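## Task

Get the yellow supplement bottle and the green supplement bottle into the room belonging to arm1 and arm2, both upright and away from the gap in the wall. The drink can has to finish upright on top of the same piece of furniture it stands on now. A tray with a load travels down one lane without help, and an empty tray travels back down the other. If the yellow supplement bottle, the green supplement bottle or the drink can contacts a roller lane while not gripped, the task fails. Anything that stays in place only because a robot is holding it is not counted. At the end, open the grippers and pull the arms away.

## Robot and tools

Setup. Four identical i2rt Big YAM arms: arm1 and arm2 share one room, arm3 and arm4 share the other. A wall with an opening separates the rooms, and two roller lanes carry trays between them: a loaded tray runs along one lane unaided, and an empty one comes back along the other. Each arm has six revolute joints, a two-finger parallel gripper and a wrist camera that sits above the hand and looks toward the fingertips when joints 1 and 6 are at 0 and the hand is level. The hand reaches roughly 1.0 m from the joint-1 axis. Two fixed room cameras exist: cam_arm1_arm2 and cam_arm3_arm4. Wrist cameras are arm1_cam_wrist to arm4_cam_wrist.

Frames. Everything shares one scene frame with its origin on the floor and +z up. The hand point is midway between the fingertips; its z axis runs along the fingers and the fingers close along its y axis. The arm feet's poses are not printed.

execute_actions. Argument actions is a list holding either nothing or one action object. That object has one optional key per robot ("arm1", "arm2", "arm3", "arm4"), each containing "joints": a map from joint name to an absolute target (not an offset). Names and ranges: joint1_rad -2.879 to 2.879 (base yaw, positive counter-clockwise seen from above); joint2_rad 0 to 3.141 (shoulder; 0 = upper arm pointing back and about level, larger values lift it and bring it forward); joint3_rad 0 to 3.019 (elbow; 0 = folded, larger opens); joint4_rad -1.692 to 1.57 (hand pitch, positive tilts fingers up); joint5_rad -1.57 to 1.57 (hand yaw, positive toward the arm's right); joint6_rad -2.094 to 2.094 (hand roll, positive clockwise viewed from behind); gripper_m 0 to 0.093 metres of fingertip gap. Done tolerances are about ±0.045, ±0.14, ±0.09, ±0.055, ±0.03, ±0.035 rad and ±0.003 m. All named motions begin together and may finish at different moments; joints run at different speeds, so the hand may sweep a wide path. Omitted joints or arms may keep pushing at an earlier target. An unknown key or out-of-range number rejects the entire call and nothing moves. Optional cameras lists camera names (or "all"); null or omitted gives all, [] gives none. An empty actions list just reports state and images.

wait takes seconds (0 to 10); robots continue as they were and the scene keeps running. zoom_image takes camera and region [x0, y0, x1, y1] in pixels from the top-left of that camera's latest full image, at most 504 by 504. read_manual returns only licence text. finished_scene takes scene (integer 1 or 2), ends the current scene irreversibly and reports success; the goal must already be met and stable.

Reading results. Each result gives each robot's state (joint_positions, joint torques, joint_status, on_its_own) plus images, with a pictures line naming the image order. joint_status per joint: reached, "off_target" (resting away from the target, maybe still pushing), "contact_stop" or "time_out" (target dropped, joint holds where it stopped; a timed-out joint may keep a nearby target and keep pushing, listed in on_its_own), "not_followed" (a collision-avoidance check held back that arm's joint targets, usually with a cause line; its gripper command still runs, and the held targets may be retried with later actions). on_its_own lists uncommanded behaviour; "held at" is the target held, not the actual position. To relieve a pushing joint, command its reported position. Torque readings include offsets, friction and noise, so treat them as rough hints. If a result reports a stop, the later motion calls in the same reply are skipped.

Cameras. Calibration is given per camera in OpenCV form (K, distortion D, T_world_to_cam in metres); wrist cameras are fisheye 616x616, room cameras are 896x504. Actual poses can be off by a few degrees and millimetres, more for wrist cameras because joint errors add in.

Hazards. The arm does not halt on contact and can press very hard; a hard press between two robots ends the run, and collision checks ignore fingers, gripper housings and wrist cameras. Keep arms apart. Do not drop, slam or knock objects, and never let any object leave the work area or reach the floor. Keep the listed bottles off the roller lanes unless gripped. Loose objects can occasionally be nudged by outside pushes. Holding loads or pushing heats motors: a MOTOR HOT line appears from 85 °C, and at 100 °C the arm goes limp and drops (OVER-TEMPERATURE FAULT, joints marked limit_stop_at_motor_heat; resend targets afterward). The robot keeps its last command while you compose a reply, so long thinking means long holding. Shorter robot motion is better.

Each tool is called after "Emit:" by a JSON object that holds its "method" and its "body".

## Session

Emit:
{"method": "execute_actions", "body": {"actions": []}}

Scene clock: 0.00 s.
Joint torques (N m, as the arm reports them, + toward a larger angle): no reading
Motor temperatures (°C, as the motors report them): arm1=[28 26 30 26 29 25] | arm2=[27 28 31 26 25 25] | arm3=[28 25 29 28 25 27] | arm4=[27 26 28 29 26 26]
arm1.joint_positions: joint1_rad=+0.520 joint2_rad=+0.471 joint3_rad=+1.439 joint4_rad=-1.234 joint5_rad=+0.278 joint6_rad=-0.696 gripper_m=+0.095
arm1.joint_status: not commanded
arm1.hand: x=-1.2203 y=-0.4345 z=+1.5048 quat_wxyz=(-0.533, +0.759, -0.226, -0.299) (m; scene frame)
arm2.joint_positions: joint1_rad=+0.836 joint2_rad=+0.555 joint3_rad=+1.606 joint4_rad=-1.380 joint5_rad=-0.140 joint6_rad=+0.481 gripper_m=+0.095
arm2.joint_status: not commanded
arm2.hand: x=-1.7375 y=+0.2669 z=+1.5179 quat_wxyz=(-0.412, +0.201, -0.788, -0.411) (m; scene frame)
arm3.joint_positions: joint1_rad=+0.068 joint2_rad=+0.283 joint3_rad=+1.563 joint4_rad=-1.154 joint5_rad=+0.085 joint6_rad=+0.071 gripper_m=+0.094
arm3.joint_status: not commanded
arm3.hand: x=+1.1845 y=-0.5648 z=+1.6073 quat_wxyz=(-0.501, +0.453, -0.484, -0.556) (m; scene frame)
arm4.joint_positions: joint1_rad=+0.553 joint2_rad=+0.407 joint3_rad=+1.627 joint4_rad=-1.295 joint5_rad=+0.123 joint6_rad=-0.720 gripper_m=+0.094
arm4.joint_status: not commanded
arm4.hand: x=+1.7023 y=+0.1082 z=+1.6350 quat_wxyz=(-0.108, +0.620, +0.396, -0.669) (m; scene frame)
pictures: arm1_cam_wrist, arm2_cam_wrist, arm3_cam_wrist, arm4_cam_wrist, cam_arm1_arm2, cam_arm3_arm4
camera_calibration (this result's frames):
arm1_cam_wrist: T_world_to_cam=[[0.658051, 0.325159, 0.679146, -0.0785999], [0.708165, -0.573758, -0.411467, 1.23419], [0.255873, 0.751714, -0.607828, 1.6787], [0, 0, 0, 1]] pos_world=[-1.25182, -0.52822, 1.58157]
arm2_cam_wrist: T_world_to_cam=[[0.65366, -0.586746, -0.477972, 2.02202], [-0.753908, -0.449817, -0.478839, -0.456521], [0.0659575, 0.673345, -0.73638, 1.17348], [0, 0, 0, 1]] pos_world=[-1.74329, 0.190906, 1.612]
arm3_cam_wrist: T_world_to_cam=[[0.996007, 0.0129275, -0.0883331, -1.02995], [-0.0709181, -0.486438, -0.870832, 1.21189], [-0.0542263, 0.87362, -0.483579, 1.46128], [0, 0, 0, 1]] pos_world=[1.19102, -0.673781, 1.67102]
arm4_cam_wrist: T_world_to_cam=[[-0.356947, 0.65321, 0.667762, -0.555645], [0.352908, 0.756174, -0.55105, 0.22241], [-0.864895, 0.0389628, -0.500438, 2.41104], [0, 0, 0, 1]] pos_world=[1.80847, 0.100831, 1.70017]
Images, in order (width x height): arm1_cam_wrist 616x616, arm2_cam_wrist 616x616, arm3_cam_wrist 616x616, arm4_cam_wrist 616x616, cam_arm1_arm2 896x504, cam_arm3_arm4 896x504.

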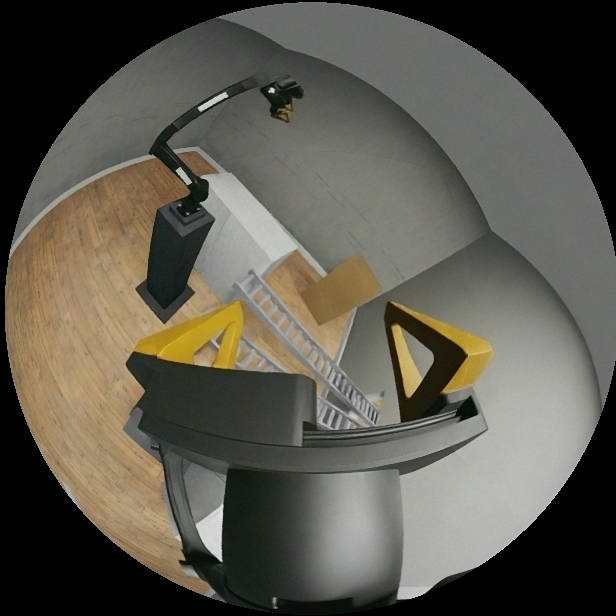

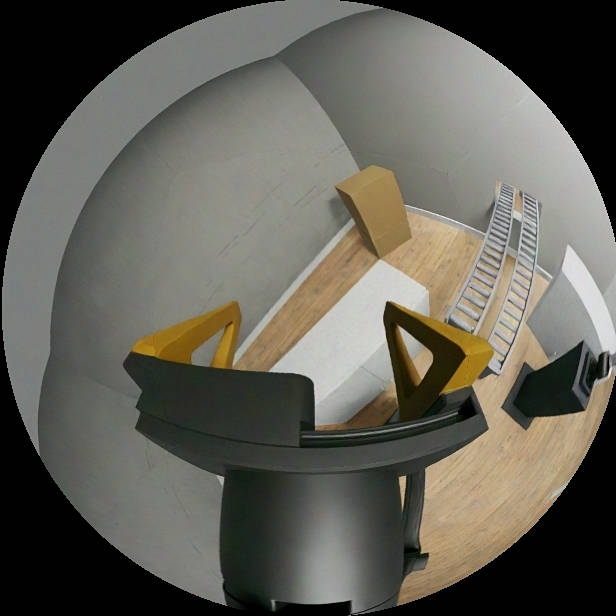

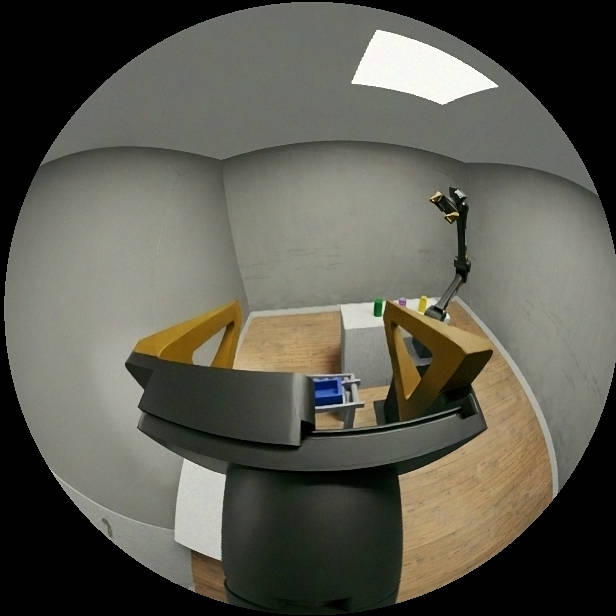

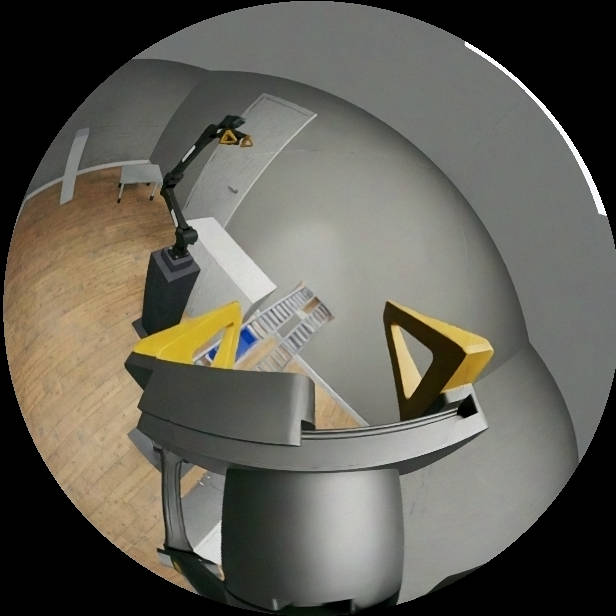

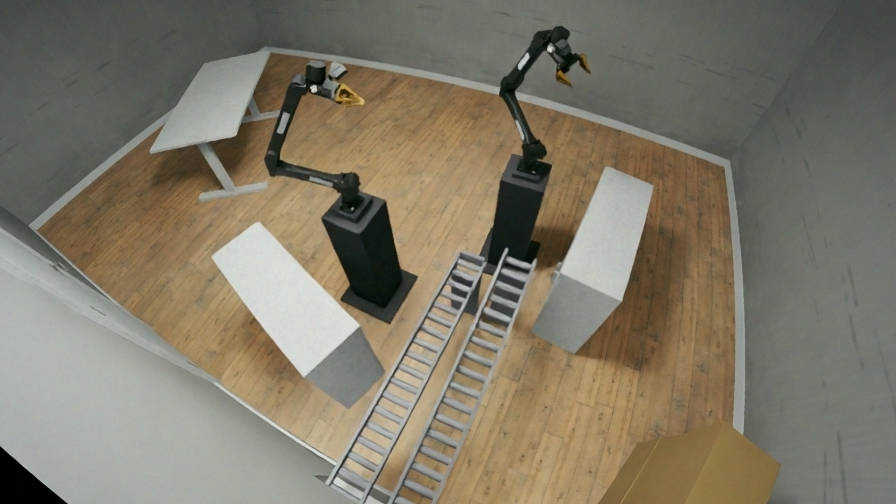

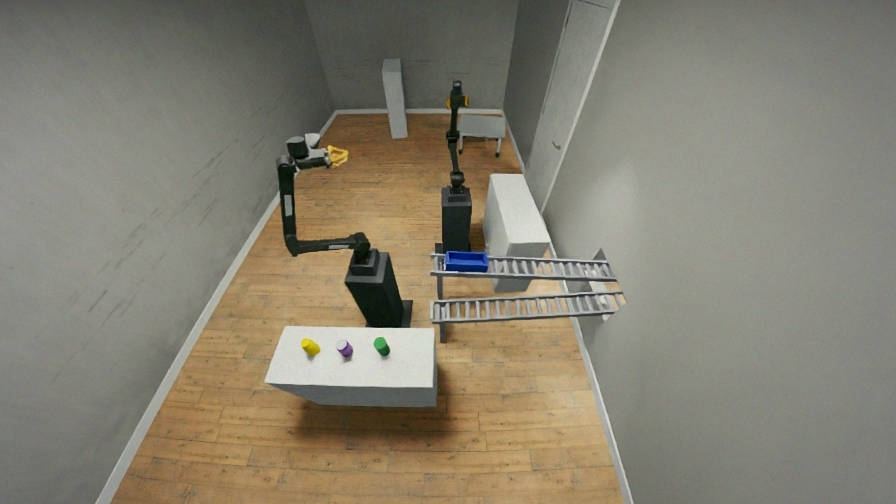

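Emit:
{"method": "execute_actions", "body": {"actions": [{"arm4":{"joints":{"joint1_rad":-1.29,"joint2_rad":1.92,"joint3_rad":1.6,"joint4_rad":-1.21,"joint5_rad":0,"joint6_rad":0}},"arm3":{"joints":{"joint1_rad":0,"joint2_rad":1.7,"joint3_rad":1.4,"joint4_rad":-1.0,"joint5_rad":0,"joint6_rad":0}}}], "cameras": ["arm3_cam_wrist","arm4_cam_wrist","cam_arm3_arm4"]}}

Scene clock: 11.10 s.
Joint torques (N m, as the arm reports them, + toward a larger angle): arm1=[-1.49  7.6   8.89  2.63  0.01  0.12] | arm2=[-0.94  3.48  9.26  2.63 -0.07  0.05] | arm3=[  0.23 -14.94   7.66   0.71  -0.11  -0.09] | arm4=[  1.16 -19.27   9.32  -0.06  -0.04   0.2 ]
Motor temperatures (°C, as the motors report them): arm1=[28 26 32 26 29 25] | arm2=[27 28 33 26 25 25] | arm3=[28 25 30 28 25 27] | arm4=[27 27 28 29 26 26]
arm1.joint_positions: joint1_rad=+0.520 joint2_rad=+0.471 joint3_rad=+1.439 joint4_rad=-1.234 joint5_rad=+0.278 joint6_rad=-0.696 gripper_m=+0.095
arm1.joint_status: not commanded
arm1.hand: x=-1.2203 y=-0.4345 z=+1.5048 quat_wxyz=(-0.533, +0.759, -0.226, -0.299) (m; scene frame)
arm2.joint_positions: joint1_rad=+0.836 joint2_rad=+0.555 joint3_rad=+1.606 joint4_rad=-1.380 joint5_rad=-0.140 joint6_rad=+0.481 gripper_m=+0.095
arm2.joint_status: not commanded
arm2.hand: x=-1.7375 y=+0.2669 z=+1.5179 quat_wxyz=(-0.412, +0.201, -0.788, -0.411) (m; scene frame)
arm3.joint_positions: joint1_rad=+0.007 joint2_rad=+1.698 joint3_rad=+1.398 joint4_rad=-1.004 joint5_rad=+0.004 joint6_rad=+0.016 gripper_m=+0.094
arm3.joint_status: all done
arm3.hand: x=+1.1475 y=-0.0327 z=+1.0539 quat_wxyz=(-0.090, +0.711, -0.691, -0.095) (m; scene frame)
arm4.joint_positions: joint1_rad=-1.300 joint2_rad=+1.918 joint3_rad=+1.598 joint4_rad=-1.202 joint5_rad=+0.001 joint6_rad=-0.010 gripper_m=+0.094
arm4.joint_status: all done
arm4.hand: x=+1.6385 y=+0.7008 z=+1.0508 quat_wxyz=(-0.018, +0.792, -0.610, -0.017) (m; scene frame)
pictures: arm3_cam_wrist, arm4_cam_wrist, cam_arm3_arm4
camera_calibration (this result's frames):
arm3_cam_wrist: T_world_to_cam=[[0.999712, 0.0206303, 0.0122423, -1.1588], [0.014908, -0.934096, 0.35671, -0.420648], [0.0187945, -0.356425, -0.934135, 1.0776], [0, 0, 0, 1]] pos_world=[1.14448, 0.0150658, 1.17086]
arm4_cam_wrist: T_world_to_cam=[[0.96495, 0.262369, -0.00577179, -1.75971], [0.224483, -0.813822, 0.536005, -0.356755], [0.135934, -0.518514, -0.844195, 1.15242], [0, 0, 0, 1]] pos_world=[1.62146, 0.768905, 1.15394]
Images, in order (width x height): arm3_cam_wrist 616x616, arm4_cam_wrist 616x616, cam_arm3_arm4 896x504.

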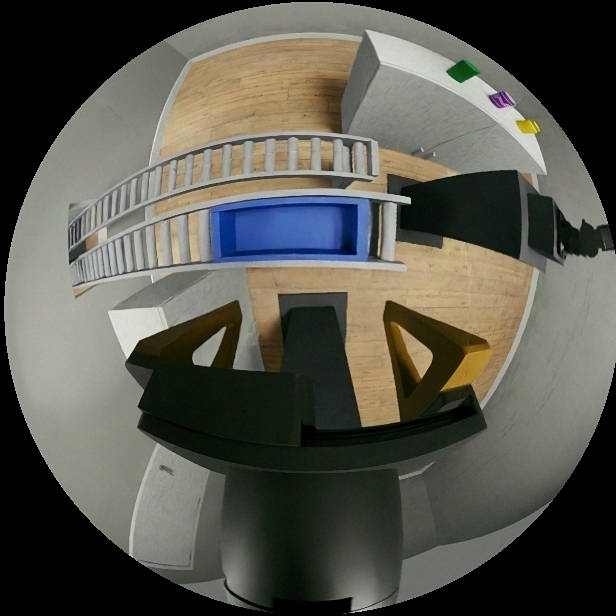

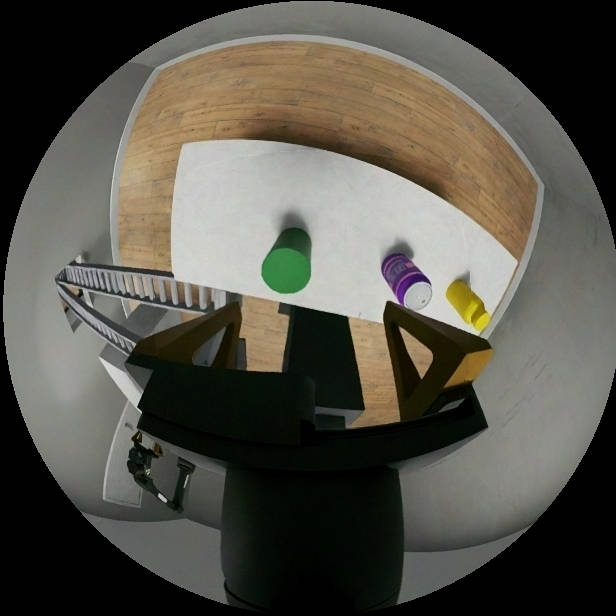

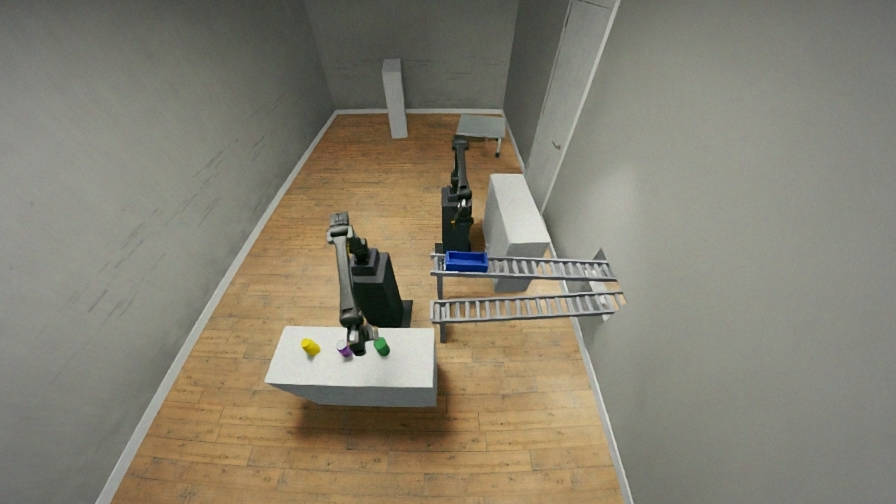

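Emit:
{"method": "execute_actions", "body": {"actions": [{"arm4":{"joints":{"joint1_rad":-1.24,"joint2_rad":1.96,"joint3_rad":1.49,"joint4_rad":-1.09}},"arm3":{"joints":{"joint1_rad":0.37,"joint2_rad":2.1,"joint3_rad":1.135,"joint4_rad":0.3,"gripper_m":0}}}], "cameras": []}}

Emit:
{"method": "execute_actions", "body": {"actions": [{"arm4":{"joints":{"joint2_rad":2.085,"joint3_rad":1.426,"joint4_rad":-0.9}},"arm3":{"joints":{"joint2_rad":2.27,"joint4_rad":0.37}}}], "cameras": ["arm3_cam_wrist","arm4_cam_wrist","cam_arm3_arm4"]}}

Scene clock: 20.77 s.
Joint torques (N m, as the arm reports them, + toward a larger angle): arm1=[-1.23  7.65  8.87  2.64  0.01  0.12] | arm2=[-0.82  3.27  9.28  2.6  -0.08  0.08] | arm3=[  0.44 -17.34   6.56   2.23   0.08  -0.07] | arm4=[  0.78 -18.64   8.36   0.98  -0.04   0.21]
Motor temperatures (°C, as the motors report them): arm1=[28 26 33 26 29 25] | arm2=[27 28 34 26 25 25] | arm3=[28 26 31 28 25 27] | arm4=[27 28 30 29 26 26]
arm1.joint_positions: joint1_rad=+0.520 joint2_rad=+0.471 joint3_rad=+1.439 joint4_rad=-1.234 joint5_rad=+0.278 joint6_rad=-0.696 gripper_m=+0.095
arm1.joint_status: not commanded
arm1.hand: x=-1.2203 y=-0.4345 z=+1.5048 quat_wxyz=(-0.533, +0.759, -0.226, -0.299) (m; scene frame)
arm2.joint_positions: joint1_rad=+0.836 joint2_rad=+0.555 joint3_rad=+1.606 joint4_rad=-1.380 joint5_rad=-0.140 joint6_rad=+0.481 gripper_m=+0.095
arm2.joint_status: not commanded
arm2.hand: x=-1.7375 y=+0.2669 z=+1.5179 quat_wxyz=(-0.412, +0.201, -0.788, -0.411) (m; scene frame)
arm3.joint_positions: joint1_rad=+0.375 joint2_rad=+2.102 joint3_rad=+1.112 joint4_rad=+0.286 joint5_rad=-0.001 joint6_rad=+0.013 gripper_m=+0.000
arm3.joint_status: all done
arm3.hand: x=+0.9031 y=+0.0127 z=+0.8502 quat_wxyz=(-0.224, +0.757, -0.503, -0.352) (m; scene frame)
arm4.joint_positions: joint1_rad=-1.237 joint2_rad=+1.952 joint3_rad=+1.492 joint4_rad=-1.100 joint5_rad=+0.001 joint6_rad=-0.010 gripper_m=+0.094
arm4.joint_status: all done
arm4.hand: x=+1.6088 y=+0.6735 z=+0.9944 quat_wxyz=(-0.007, +0.811, -0.585, -0.002) (m; scene frame)
pictures: none
No camera images: the call's "cameras" was empty. Leave "cameras" out to get every camera's image.

Scene clock: 21.90 s.
Joint torques (N m, as the arm reports them, + toward a larger angle): arm1=[-1.43  7.51  8.9   2.68  0.    0.11] | arm2=[-0.91  3.22  9.19  2.8  -0.08  0.03] | arm3=[  0.42 -16.91   4.85   1.72   0.19  -0.06] | arm4=[  0.18 -20.03   7.78   0.6   -0.09   0.2 ]
Motor temperatures (°C, as the motors report them): arm1=[28 26 33 26 29 25] | arm2=[27 28 34 26 25 25] | arm3=[28 26 31 28 25 27] | arm4=[27 28 30 29 26 26]
arm1.joint_positions: joint1_rad=+0.520 joint2_rad=+0.471 joint3_rad=+1.439 joint4_rad=-1.234 joint5_rad=+0.278 joint6_rad=-0.696 gripper_m=+0.095
arm1.joint_status: not commanded
arm1.hand: x=-1.2203 y=-0.4345 z=+1.5048 quat_wxyz=(-0.533, +0.759, -0.226, -0.299) (m; scene frame)
arm2.joint_positions: joint1_rad=+0.836 joint2_rad=+0.555 joint3_rad=+1.606 joint4_rad=-1.380 joint5_rad=-0.140 joint6_rad=+0.481 gripper_m=+0.095
arm2.joint_status: not commanded
arm2.hand: x=-1.7375 y=+0.2669 z=+1.5179 quat_wxyz=(-0.412, +0.201, -0.788, -0.411) (m; scene frame)
arm3.joint_positions: joint1_rad=+0.376 joint2_rad=+2.267 joint3_rad=+1.118 joint4_rad=+0.364 joint5_rad=-0.004 joint6_rad=+0.013 gripper_m=+0.000
arm3.joint_status: all done
arm3.hand: x=+0.9108 y=-0.0080 z=+0.7619 quat_wxyz=(-0.204, +0.771, -0.511, -0.322) (m; scene frame)
arm4.joint_positions: joint1_rad=-1.237 joint2_rad=+2.091 joint3_rad=+1.421 joint4_rad=-0.910 joint5_rad=+0.001 joint6_rad=-0.010 gripper_m=+0.094
arm4.joint_status: all done
arm4.hand: x=+1.6108 y=+0.6694 z=+0.8954 quat_wxyz=(-0.001, +0.811, -0.585, +0.006) (m; scene frame)
pictures: arm3_cam_wrist, arm4_cam_wrist, cam_arm3_arm4
camera_calibration (this result's frames):
arm3_cam_wrist: T_world_to_cam=[[0.923941, 0.38248, -0.00645762, -0.833015], [0.376963, -0.913225, -0.154659, -0.229891], [-0.0650512, 0.140462, -0.987947, 0.939491], [0, 0, 0, 1]] pos_world=[0.917432, -0.0232936, 0.887233]
arm4_cam_wrist: T_world_to_cam=[[0.946771, 0.321837, -0.00670295, -1.73532], [0.265019, -0.767469, 0.583743, -0.431844], [0.182726, -0.554448, -0.81191, 0.928534], [0, 0, 0, 1]] pos_world=[1.58773, 0.741886, 0.994341]
Images, in order (width x height): arm3_cam_wrist 616x616, arm4_cam_wrist 616x616, cam_arm3_arm4 896x504.

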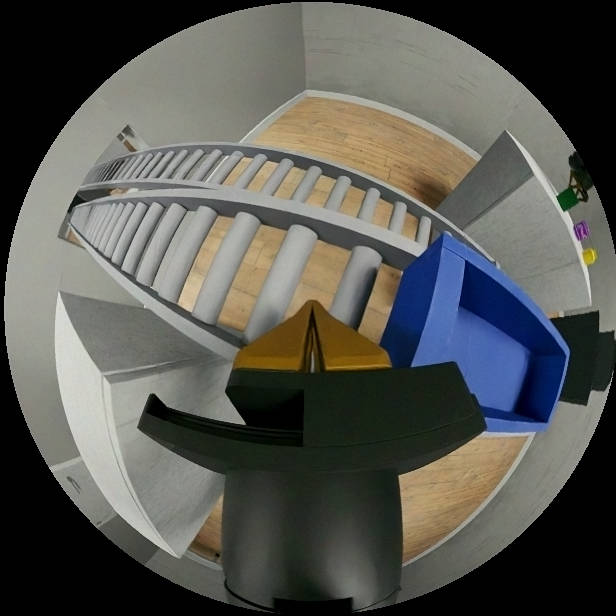

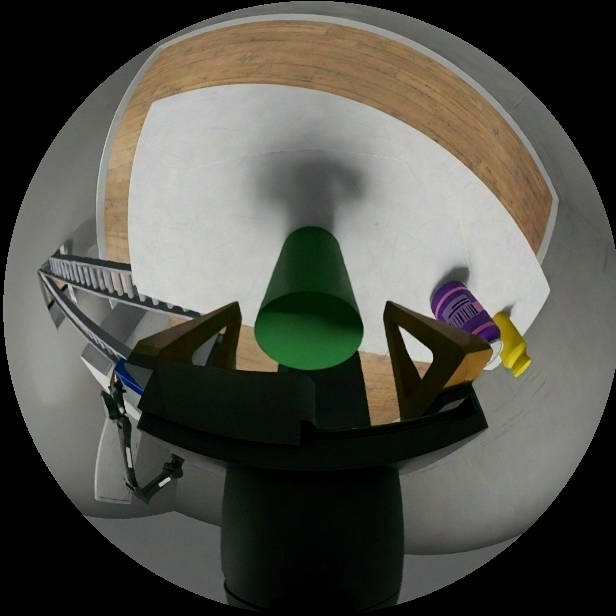

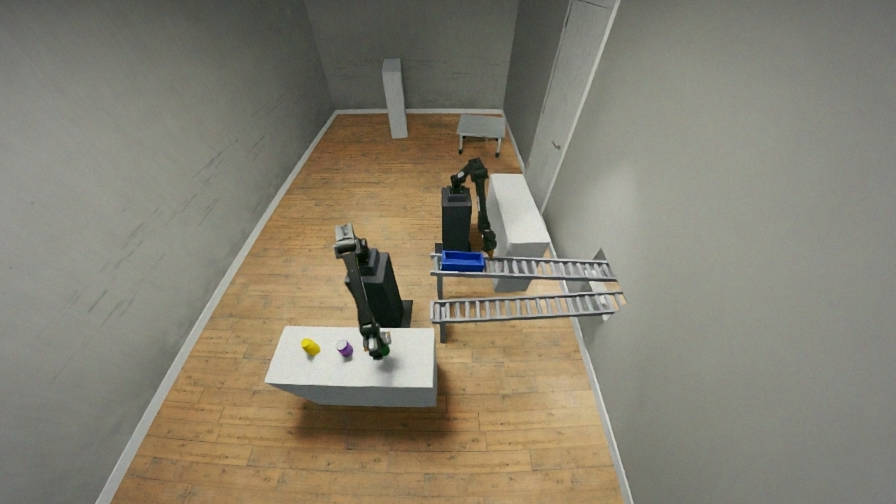

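Emit:
{"method": "execute_actions", "body": {"actions": [{"arm4":{"joints":{"joint2_rad":2.135,"joint3_rad":1.435,"joint4_rad":-0.85}},"arm3":{"joints":{"joint1_rad":0.46,"joint2_rad":2.33,"joint3_rad":1.22,"joint4_rad":0.32,"joint5_rad":0.6}}}], "cameras": []}}

Emit:
{"method": "execute_actions", "body": {"actions": [{"arm4":{"joints":{"gripper_m":0.03}}}], "cameras": []}}

Emit:
{"method": "execute_actions", "body": {"actions": [{"arm4":{"joints":{"joint2_rad":1.95,"joint3_rad":1.6,"joint4_rad":-1.2}}}], "cameras": []}}

Emit:
{"method": "execute_actions", "body": {"actions": [{"arm4":{"joints":{"joint1_rad":0.2,"joint2_rad":2.15,"joint3_rad":1.95,"joint4_rad":-1.35,"joint6_rad":1.2}}}], "cameras": ["arm3_cam_wrist","arm4_cam_wrist","cam_arm3_arm4"]}}

Scene clock: 34.67 s.
Joint torques (N m, as the arm reports them, + toward a larger angle): arm1=[-1.36  7.53  8.88  2.65  0.01  0.12] | arm2=[-0.39  3.49  9.28  2.64 -0.07  0.06] | arm3=[  0.12 -16.51   5.88   0.95   0.54  -0.03] | arm4=[  0.09 -17.67   8.2    0.99  -0.01   0.11]
Motor temperatures (°C, as the motors report them): arm1=[28 26 33 26 29 25] | arm2=[27 28 34 26 25 25] | arm3=[28 27 31 28 25 27] | arm4=[27 30 30 29 26 26]
arm1.joint_positions: joint1_rad=+0.520 joint2_rad=+0.471 joint3_rad=+1.439 joint4_rad=-1.234 joint5_rad=+0.278 joint6_rad=-0.696 gripper_m=+0.095
arm1.joint_status: not commanded
arm1.hand: x=-1.2203 y=-0.4345 z=+1.5048 quat_wxyz=(-0.533, +0.759, -0.226, -0.299) (m; scene frame)
arm2.joint_positions: joint1_rad=+0.836 joint2_rad=+0.555 joint3_rad=+1.606 joint4_rad=-1.380 joint5_rad=-0.140 joint6_rad=+0.481 gripper_m=+0.095
arm2.joint_status: not commanded
arm2.hand: x=-1.7375 y=+0.2669 z=+1.5179 quat_wxyz=(-0.412, +0.201, -0.788, -0.411) (m; scene frame)
arm3.joint_positions: joint1_rad=+0.469 joint2_rad=+2.310 joint3_rad=+1.192 joint4_rad=+0.328 joint5_rad=+0.596 joint6_rad=+0.013 gripper_m=+0.000
arm3.joint_status: all done
arm3.hand: x=+0.9423 y=+0.0115 z=+0.7738 quat_wxyz=(-0.415, +0.702, -0.550, -0.178) (m; scene frame)
arm4.joint_positions: joint1_rad=-1.237 joint2_rad=+2.114 joint3_rad=+1.421 joint4_rad=-0.861 joint5_rad=+0.001 joint6_rad=-0.010 gripper_m=+0.094
arm4.joint_status: all done
arm4.hand: x=+1.6086 y=+0.6767 z=+0.8827 quat_wxyz=(-0.008, +0.811, -0.585, -0.005) (m; scene frame)
pictures: none
No camera images: the call's "cameras" was empty. Leave "cameras" out to get every camera's image.

Scene clock: 35.30 s.
Joint torques (N m, as the arm reports them, + toward a larger angle): arm1=[-1.39  7.57  8.91  2.67  0.01  0.12] | arm2=[-0.7   3.36  9.29  2.58 -0.06  0.07] | arm3=[  0.12 -16.34   5.89   0.94   0.54  -0.02] | arm4=[  0.29 -17.54   8.53   0.68   0.01   0.18]
Motor temperatures (°C, as the motors report them): arm1=[28 26 33 26 29 25] | arm2=[27 28 34 26 25 25] | arm3=[28 27 31 28 25 27] | arm4=[27 30 30 29 26 26]
arm1.joint_positions: joint1_rad=+0.520 joint2_rad=+0.471 joint3_rad=+1.439 joint4_rad=-1.234 joint5_rad=+0.278 joint6_rad=-0.696 gripper_m=+0.095
arm1.joint_status: not commanded
arm1.hand: x=-1.2203 y=-0.4345 z=+1.5048 quat_wxyz=(-0.533, +0.759, -0.226, -0.299) (m; scene frame)
arm2.joint_positions: joint1_rad=+0.836 joint2_rad=+0.555 joint3_rad=+1.606 joint4_rad=-1.380 joint5_rad=-0.140 joint6_rad=+0.481 gripper_m=+0.095
arm2.joint_status: not commanded
arm2.hand: x=-1.7375 y=+0.2669 z=+1.5179 quat_wxyz=(-0.412, +0.201, -0.788, -0.411) (m; scene frame)
arm3.joint_positions: joint1_rad=+0.469 joint2_rad=+2.310 joint3_rad=+1.192 joint4_rad=+0.328 joint5_rad=+0.596 joint6_rad=+0.013 gripper_m=+0.000
arm3.joint_status: not commanded
arm3.hand: x=+0.9423 y=+0.0115 z=+0.7738 quat_wxyz=(-0.415, +0.702, -0.550, -0.178) (m; scene frame)
arm4.joint_positions: joint1_rad=-1.237 joint2_rad=+2.114 joint3_rad=+1.421 joint4_rad=-0.859 joint5_rad=+0.001 joint6_rad=-0.010 gripper_m=+0.064
arm4.joint_status: gripper_m off_target (ended at +0.064, target +0.030)
arm4.hand: x=+1.6083 y=+0.6772 z=+0.8827 quat_wxyz=(-0.009, +0.811, -0.585, -0.006) (m; scene frame)
pictures: none
No camera images: the call's "cameras" was empty. Leave "cameras" out to get every camera's image.

Scene clock: 36.63 s.
Joint torques (N m, as the arm reports them, + toward a larger angle): arm1=[-1.44  7.61  8.87  2.65  0.01  0.1 ] | arm2=[-0.96  3.44  9.33  2.62 -0.08  0.05] | arm3=[  0.17 -16.47   5.88   0.93   0.53  -0.02] | arm4=[  0.65 -19.72  11.19  -0.14  -0.06   0.17]
Motor temperatures (°C, as the motors report them): arm1=[28 26 33 26 29 25] | arm2=[27 28 34 26 25 25] | arm3=[28 27 31 28 25 27] | arm4=[27 30 30 29 26 26]
arm1.joint_positions: joint1_rad=+0.520 joint2_rad=+0.471 joint3_rad=+1.439 joint4_rad=-1.234 joint5_rad=+0.278 joint6_rad=-0.696 gripper_m=+0.095
arm1.joint_status: not commanded
arm1.hand: x=-1.2203 y=-0.4345 z=+1.5048 quat_wxyz=(-0.533, +0.759, -0.226, -0.299) (m; scene frame)
arm2.joint_positions: joint1_rad=+0.836 joint2_rad=+0.555 joint3_rad=+1.606 joint4_rad=-1.380 joint5_rad=-0.140 joint6_rad=+0.481 gripper_m=+0.095
arm2.joint_status: not commanded
arm2.hand: x=-1.7375 y=+0.2669 z=+1.5179 quat_wxyz=(-0.412, +0.201, -0.788, -0.411) (m; scene frame)
arm3.joint_positions: joint1_rad=+0.469 joint2_rad=+2.310 joint3_rad=+1.192 joint4_rad=+0.328 joint5_rad=+0.596 joint6_rad=+0.013 gripper_m=+0.000
arm3.joint_status: not commanded
arm3.hand: x=+0.9423 y=+0.0115 z=+0.7738 quat_wxyz=(-0.415, +0.702, -0.550, -0.178) (m; scene frame)
arm4.joint_positions: joint1_rad=-1.237 joint2_rad=+1.949 joint3_rad=+1.573 joint4_rad=-1.189 joint5_rad=+0.001 joint6_rad=-0.010 gripper_m=+0.064
arm4.joint_status: all done
arm4.hand: x=+1.6053 y=+0.6834 z=+1.0240 quat_wxyz=(-0.005, +0.811, -0.585, +0.000) (m; scene frame)
pictures: none
No camera images: the call's "cameras" was empty. Leave "cameras" out to get every camera's image.

Scene clock: 38.63 s.
Joint torques (N m, as the arm reports them, + toward a larger angle): arm1=[-1.5   7.52  8.86  2.63  0.    0.1 ] | arm2=[-0.57  3.57  9.2   2.6  -0.08  0.04] | arm3=[  0.06 -16.48   5.87   0.94   0.54  -0.02] | arm4=[ -0.03 -23.41  11.27  -0.3    0.19   0.2 ]
Motor temperatures (°C, as the motors report them): arm1=[28 26 33 26 29 25] | arm2=[27 28 34 26 25 25] | arm3=[28 28 31 28 25 27] | arm4=[27 30 31 29 26 26]
arm1.joint_positions: joint1_rad=+0.520 joint2_rad=+0.471 joint3_rad=+1.439 joint4_rad=-1.234 joint5_rad=+0.278 joint6_rad=-0.696 gripper_m=+0.095
arm1.joint_status: not commanded
arm1.hand: x=-1.2203 y=-0.4345 z=+1.5048 quat_wxyz=(-0.533, +0.759, -0.226, -0.299) (m; scene frame)
arm2.joint_positions: joint1_rad=+0.836 joint2_rad=+0.555 joint3_rad=+1.606 joint4_rad=-1.380 joint5_rad=-0.140 joint6_rad=+0.481 gripper_m=+0.095
arm2.joint_status: not commanded
arm2.hand: x=-1.7375 y=+0.2669 z=+1.5179 quat_wxyz=(-0.412, +0.201, -0.788, -0.411) (m; scene frame)
arm3.joint_positions: joint1_rad=+0.469 joint2_rad=+2.310 joint3_rad=+1.192 joint4_rad=+0.328 joint5_rad=+0.596 joint6_rad=+0.013 gripper_m=+0.000
arm3.joint_status: not commanded
arm3.hand: x=+0.9423 y=+0.0115 z=+0.7738 quat_wxyz=(-0.415, +0.702, -0.550, -0.178) (m; scene frame)
arm4.joint_positions: joint1_rad=+0.208 joint2_rad=+2.175 joint3_rad=+1.926 joint4_rad=-1.340 joint5_rad=-0.002 joint6_rad=+1.189 gripper_m=+0.064
arm4.joint_status: all done
arm4.hand: x=+1.1355 y=+0.0086 z=+1.0119 quat_wxyz=(-0.007, +0.877, -0.481, +0.010) (m; scene frame)
pictures: arm3_cam_wrist, arm4_cam_wrist, cam_arm3_arm4
camera_calibration (this result's frames):
arm3_cam_wrist: T_world_to_cam=[[0.917972, 0.0350516, 0.395092, -1.17059], [0.135484, -0.963887, -0.229275, 0.0637425], [0.372788, 0.263996, -0.88957, 0.460371], [0, 0, 0, 1]] pos_world=[0.894314, -0.0190648, 0.886639]
arm4_cam_wrist: T_world_to_cam=[[0.839831, 0.542788, 0.00798516, -0.96715], [0.436363, -0.683768, 0.58485, -1.07736], [0.32291, -0.487691, -0.811102, 0.583002], [0, 0, 0, 1]] pos_world=[1.09411, 0.072619, 1.11069]
Images, in order (width x height): arm3_cam_wrist 616x616, arm4_cam_wrist 616x616, cam_arm3_arm4 896x504.

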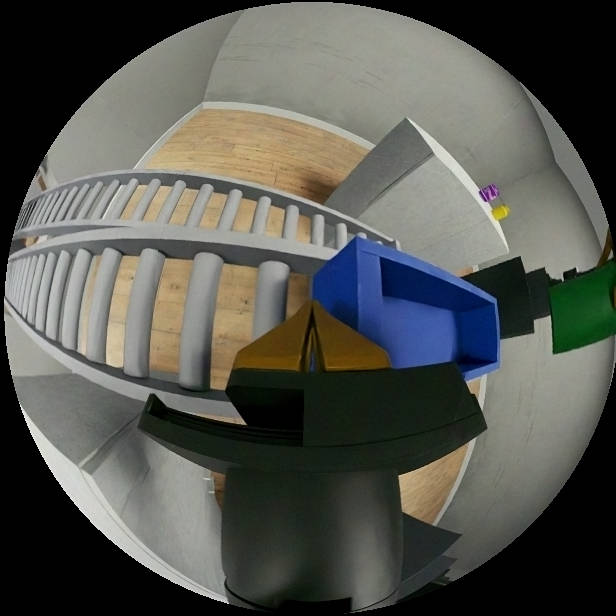

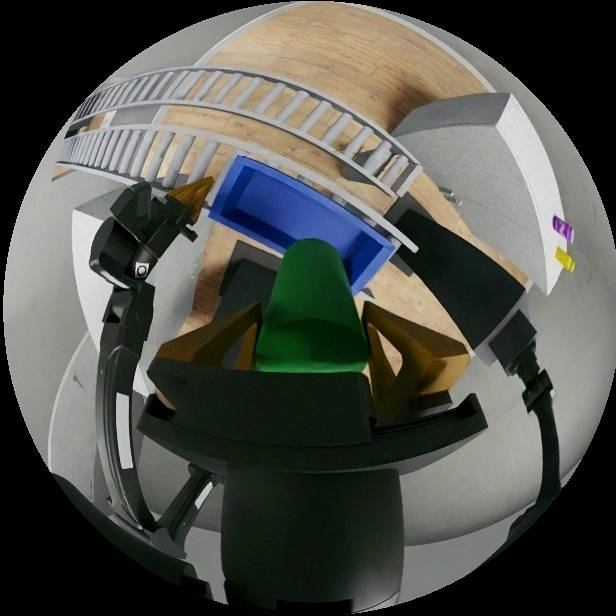

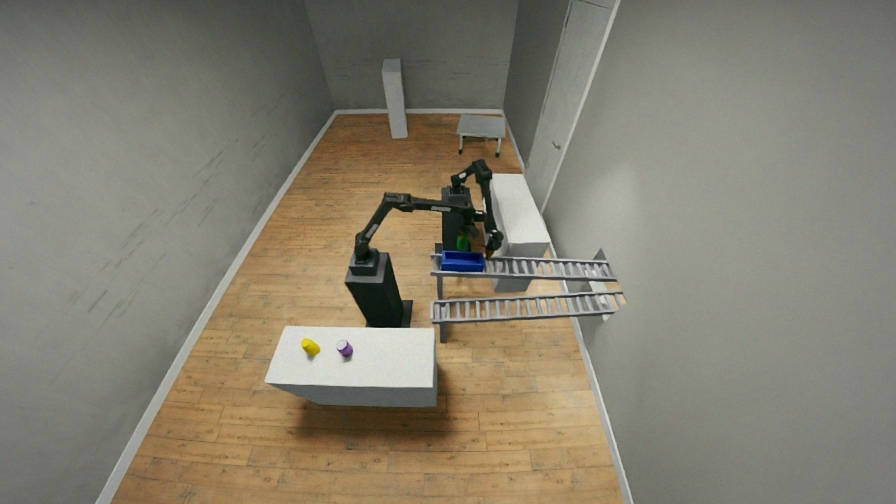

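Emit:
{"method": "execute_actions", "body": {"actions": [{"arm4":{"joints":{"joint1_rad":0.178,"joint2_rad":2.41,"joint3_rad":2.18,"joint4_rad":-1.28,"joint6_rad":0.4}},"arm3":{"joints":{"joint4_rad":0.22}}}], "cameras": ["arm3_cam_wrist","arm4_cam_wrist"]}}

Scene clock: 45.20 s.
Joint torques (N m, as the arm reports them, + toward a larger angle): arm1=[-1.38  7.59  8.91  2.67  0.01  0.12] | arm2=[-1.02  3.44  9.27  2.62 -0.08  0.02] | arm3=[  0.15 -16.18   5.79   0.79   0.56  -0.02] | arm4=[ -0.27 -25.77  13.28   0.3    0.12  -0.04]
Motor temperatures (°C, as the motors report them): arm1=[28 26 33 26 29 25] | arm2=[27 28 34 26 25 25] | arm3=[28 28 31 28 25 27] | arm4=[27 31 32 29 26 26]
arm1.joint_positions: joint1_rad=+0.520 joint2_rad=+0.471 joint3_rad=+1.439 joint4_rad=-1.234 joint5_rad=+0.278 joint6_rad=-0.696 gripper_m=+0.095
arm1.joint_status: not commanded
arm1.hand: x=-1.2203 y=-0.4345 z=+1.5048 quat_wxyz=(-0.533, +0.759, -0.226, -0.299) (m; scene frame)
arm2.joint_positions: joint1_rad=+0.836 joint2_rad=+0.555 joint3_rad=+1.606 joint4_rad=-1.380 joint5_rad=-0.140 joint6_rad=+0.481 gripper_m=+0.095
arm2.joint_status: not commanded
arm2.hand: x=-1.7375 y=+0.2669 z=+1.5179 quat_wxyz=(-0.412, +0.201, -0.788, -0.411) (m; scene frame)
arm3.joint_positions: joint1_rad=+0.469 joint2_rad=+2.310 joint3_rad=+1.192 joint4_rad=+0.229 joint5_rad=+0.596 joint6_rad=+0.013 gripper_m=+0.000
arm3.joint_status: all done
arm3.hand: x=+0.9501 y=-0.0026 z=+0.7595 quat_wxyz=(-0.397, +0.724, -0.547, -0.136) (m; scene frame)
arm4.joint_positions: joint1_rad=+0.184 joint2_rad=+2.433 joint3_rad=+2.126 joint4_rad=-1.280 joint5_rad=-0.001 joint6_rad=+0.412 gripper_m=+0.064
arm4.joint_status: all done
arm4.hand: x=+1.0792 y=+0.0153 z=+0.9116 quat_wxyz=(-0.003, +0.992, -0.124, +0.011) (m; scene frame)
pictures: arm3_cam_wrist, arm4_cam_wrist
camera_calibration (this result's frames):
arm3_cam_wrist: T_world_to_cam=[[0.897906, 0.0715748, 0.434329, -1.18221], [0.144767, -0.979821, -0.137814, -0.0325008], [0.415701, 0.186621, -0.890149, 0.407958], [0, 0, 0, 1]] pos_world=[0.896627, -0.0233623, 0.872131]
arm4_cam_wrist: T_world_to_cam=[[0.24062, 0.970607, -0.00493155, -0.270777], [0.781498, -0.190721, 0.594042, -1.37797], [0.575641, -0.146793, -0.804419, 0.239007], [0, 0, 0, 1]] pos_world=[1.00445, 0.0350962, 1.0095]
Images, in order (width x height): arm3_cam_wrist 616x616, arm4_cam_wrist 616x616.

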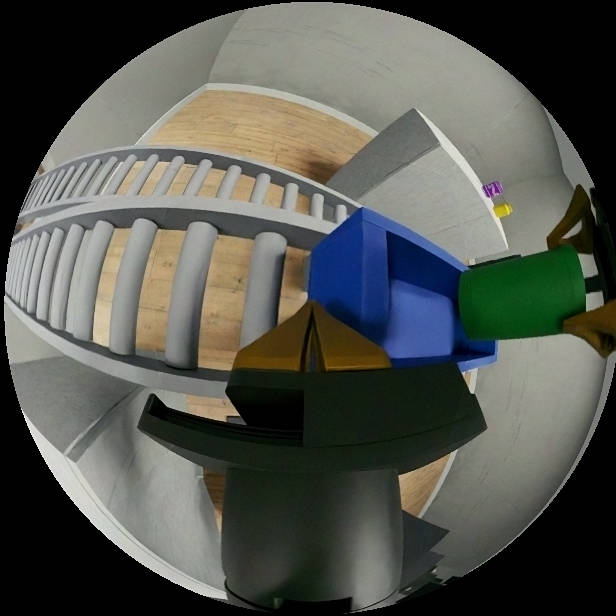

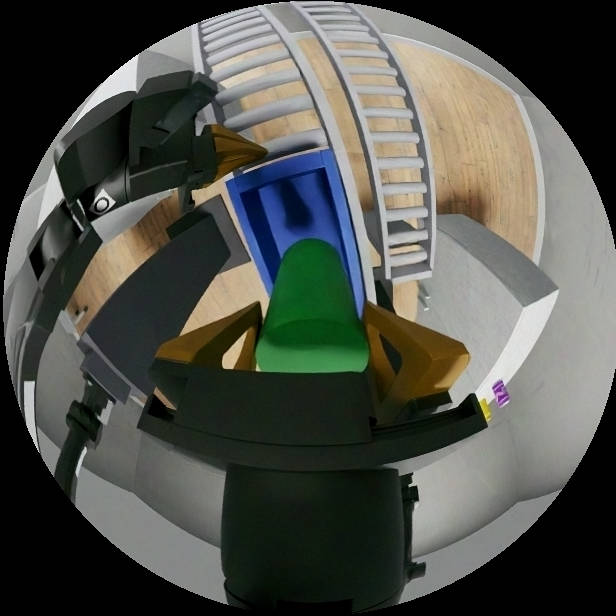

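Emit:
{"method": "execute_actions", "body": {"actions": [{"arm4":{"joints":{"joint1_rad":0.17,"joint2_rad":2.6,"joint3_rad":2.34,"joint4_rad":-1.25}}}], "cameras": ["arm3_cam_wrist","arm4_cam_wrist"]}}

Scene clock: 49.50 s.
Joint torques (N m, as the arm reports them, + toward a larger angle): arm1=[-1.42  7.42  8.87  2.66  0.    0.11] | arm2=[-0.66  3.43  9.24  2.65 -0.08  0.07] | arm3=[ -0.05 -16.24   5.78   0.82   0.57  -0.02] | arm4=[ -0.67 -27.25  12.8    0.43   0.11  -0.01]
Motor temperatures (°C, as the motors report them): arm1=[28 26 33 26 29 25] | arm2=[27 28 34 26 25 25] | arm3=[28 28 31 28 25 27] | arm4=[27 32 33 29 26 26]
arm1.joint_positions: joint1_rad=+0.520 joint2_rad=+0.471 joint3_rad=+1.439 joint4_rad=-1.234 joint5_rad=+0.278 joint6_rad=-0.696 gripper_m=+0.095
arm1.joint_status: not commanded
arm1.hand: x=-1.2203 y=-0.4345 z=+1.5048 quat_wxyz=(-0.533, +0.759, -0.226, -0.299) (m; scene frame)
arm2.joint_positions: joint1_rad=+0.836 joint2_rad=+0.555 joint3_rad=+1.606 joint4_rad=-1.380 joint5_rad=-0.140 joint6_rad=+0.481 gripper_m=+0.095
arm2.joint_status: not commanded
arm2.hand: x=-1.7375 y=+0.2669 z=+1.5179 quat_wxyz=(-0.412, +0.201, -0.788, -0.411) (m; scene frame)
arm3.joint_positions: joint1_rad=+0.469 joint2_rad=+2.310 joint3_rad=+1.192 joint4_rad=+0.229 joint5_rad=+0.596 joint6_rad=+0.013 gripper_m=+0.000
arm3.joint_status: not commanded
arm3.hand: x=+0.9501 y=-0.0026 z=+0.7595 quat_wxyz=(-0.397, +0.724, -0.547, -0.136) (m; scene frame)
arm4.joint_positions: joint1_rad=+0.183 joint2_rad=+2.616 joint3_rad=+2.293 joint4_rad=-1.250 joint5_rad=-0.001 joint6_rad=+0.411 gripper_m=+0.064
arm4.joint_status: all done
arm4.hand: x=+1.0484 y=+0.0115 z=+0.8421 quat_wxyz=(-0.001, +0.992, -0.125, +0.004) (m; scene frame)
pictures: arm3_cam_wrist, arm4_cam_wrist
camera_calibration (this result's frames):
arm3_cam_wrist: T_world_to_cam=[[0.897906, 0.0715748, 0.434329, -1.18221], [0.144767, -0.979821, -0.137814, -0.0325008], [0.415701, 0.186621, -0.890149, 0.407958], [0, 0, 0, 1]] pos_world=[0.896627, -0.0233623, 0.872131]
arm4_cam_wrist: T_world_to_cam=[[0.241232, 0.970411, -0.01049, -0.256004], [0.789561, -0.189967, 0.583529, -1.31295], [0.56427, -0.149048, -0.812025, 0.218666], [0, 0, 0, 1]] pos_world=[0.975025, 0.0316032, 0.941022]
Images, in order (width x height): arm3_cam_wrist 616x616, arm4_cam_wrist 616x616.

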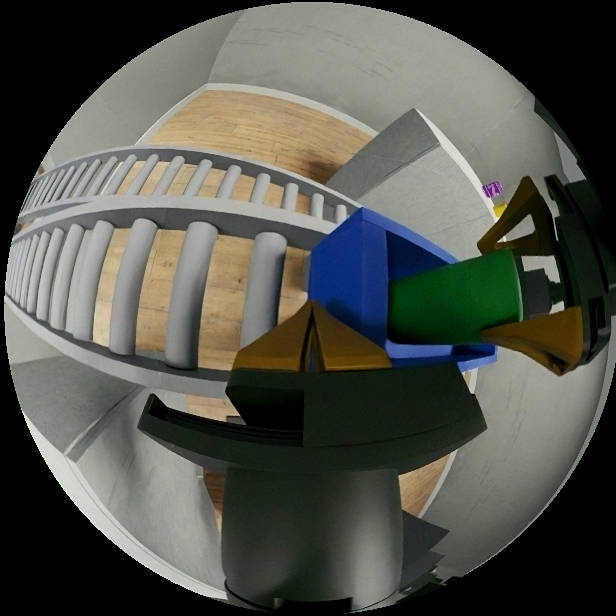

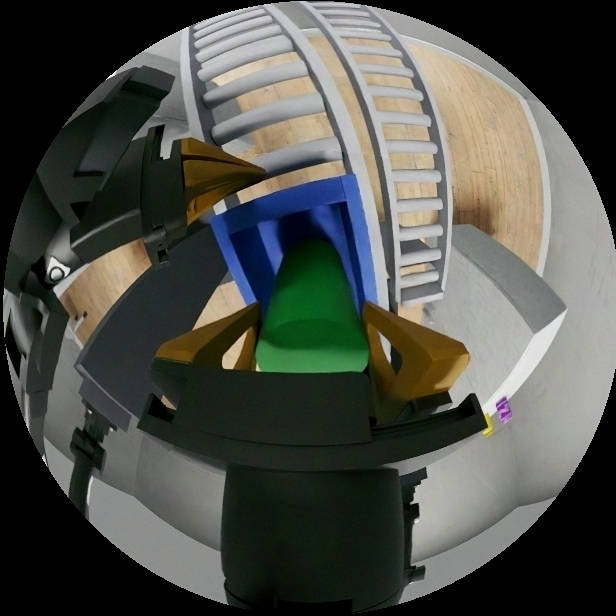

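Emit:
{"method": "execute_actions", "body": {"actions": [{"arm4":{"joints":{"joint2_rad":2.68,"joint6_rad":0.6}}}], "cameras": ["arm3_cam_wrist","arm4_cam_wrist"]}}

Scene clock: 52.43 s.
Joint torques (N m, as the arm reports them, + toward a larger angle): arm1=[-1.44  7.48  8.93  2.64  0.    0.1 ] | arm2=[-0.76  3.26  9.21  2.54 -0.08  0.08] | arm3=[  0.13 -16.31   5.79   0.79   0.56  -0.02] | arm4=[ -0.01 -23.85  11.83   0.39   0.11   0.2 ]
Motor temperatures (°C, as the motors report them): arm1=[28 26 33 26 29 25] | arm2=[27 28 34 26 25 25] | arm3=[28 28 31 28 25 27] | arm4=[27 33 33 29 26 26]
arm1.joint_positions: joint1_rad=+0.520 joint2_rad=+0.471 joint3_rad=+1.439 joint4_rad=-1.234 joint5_rad=+0.278 joint6_rad=-0.696 gripper_m=+0.095
arm1.joint_status: not commanded
arm1.hand: x=-1.2203 y=-0.4345 z=+1.5048 quat_wxyz=(-0.533, +0.759, -0.226, -0.299) (m; scene frame)
arm2.joint_positions: joint1_rad=+0.836 joint2_rad=+0.555 joint3_rad=+1.606 joint4_rad=-1.380 joint5_rad=-0.140 joint6_rad=+0.481 gripper_m=+0.095
arm2.joint_status: not commanded
arm2.hand: x=-1.7375 y=+0.2669 z=+1.5179 quat_wxyz=(-0.412, +0.201, -0.788, -0.411) (m; scene frame)
arm3.joint_positions: joint1_rad=+0.469 joint2_rad=+2.310 joint3_rad=+1.192 joint4_rad=+0.229 joint5_rad=+0.596 joint6_rad=+0.013 gripper_m=+0.000
arm3.joint_status: not commanded
arm3.hand: x=+0.9501 y=-0.0026 z=+0.7595 quat_wxyz=(-0.397, +0.724, -0.547, -0.136) (m; scene frame)
arm4.joint_positions: joint1_rad=+0.180 joint2_rad=+2.657 joint3_rad=+2.300 joint4_rad=-1.251 joint5_rad=+0.000 joint6_rad=+0.587 gripper_m=+0.064
arm4.joint_status: all done
arm4.hand: x=+1.0558 y=+0.0146 z=+0.8155 quat_wxyz=(-0.009, +0.977, -0.213, +0.020) (m; scene frame)
pictures: arm3_cam_wrist, arm4_cam_wrist
camera_calibration (this result's frames):
arm3_cam_wrist: T_world_to_cam=[[0.897906, 0.0715748, 0.434329, -1.18221], [0.144767, -0.979821, -0.137814, -0.0325008], [0.415701, 0.186621, -0.890149, 0.407958], [0, 0, 0, 1]] pos_world=[0.896627, -0.0233623, 0.872131]
arm4_cam_wrist: T_world_to_cam=[[0.409711, 0.91215, 0.0108939, -0.455629], [0.723099, -0.332029, 0.60571, -1.24857], [0.556115, -0.240289, -0.795611, 0.189887], [0, 0, 0, 1]] pos_world=[0.983921, 0.0466669, 0.912313]
Images, in order (width x height): arm3_cam_wrist 616x616, arm4_cam_wrist 616x616.

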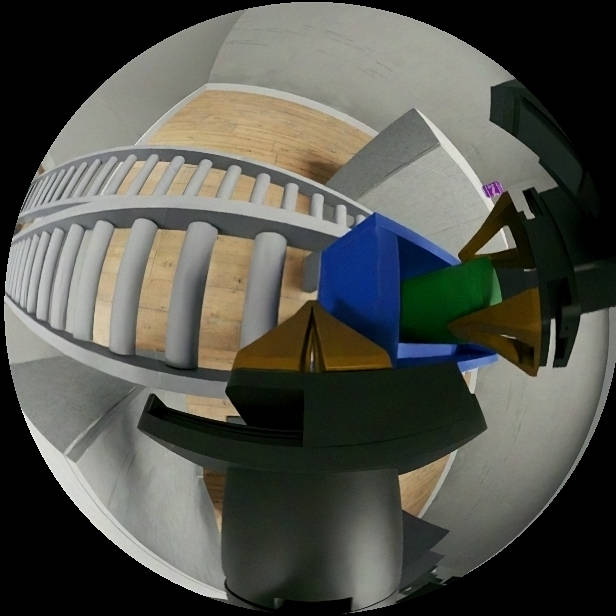

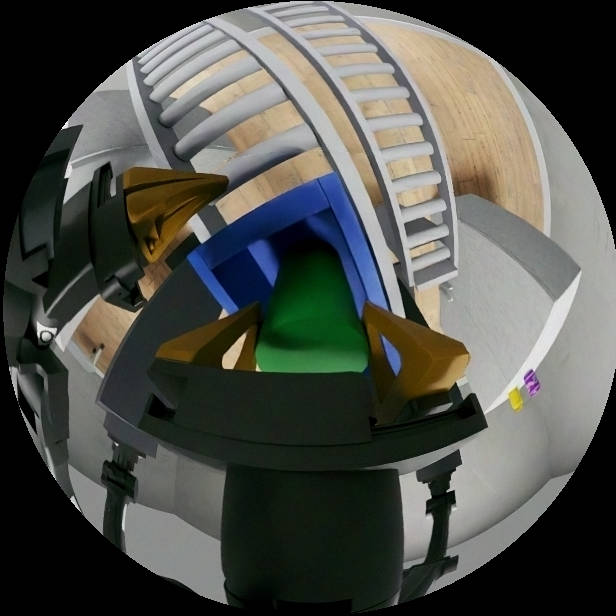

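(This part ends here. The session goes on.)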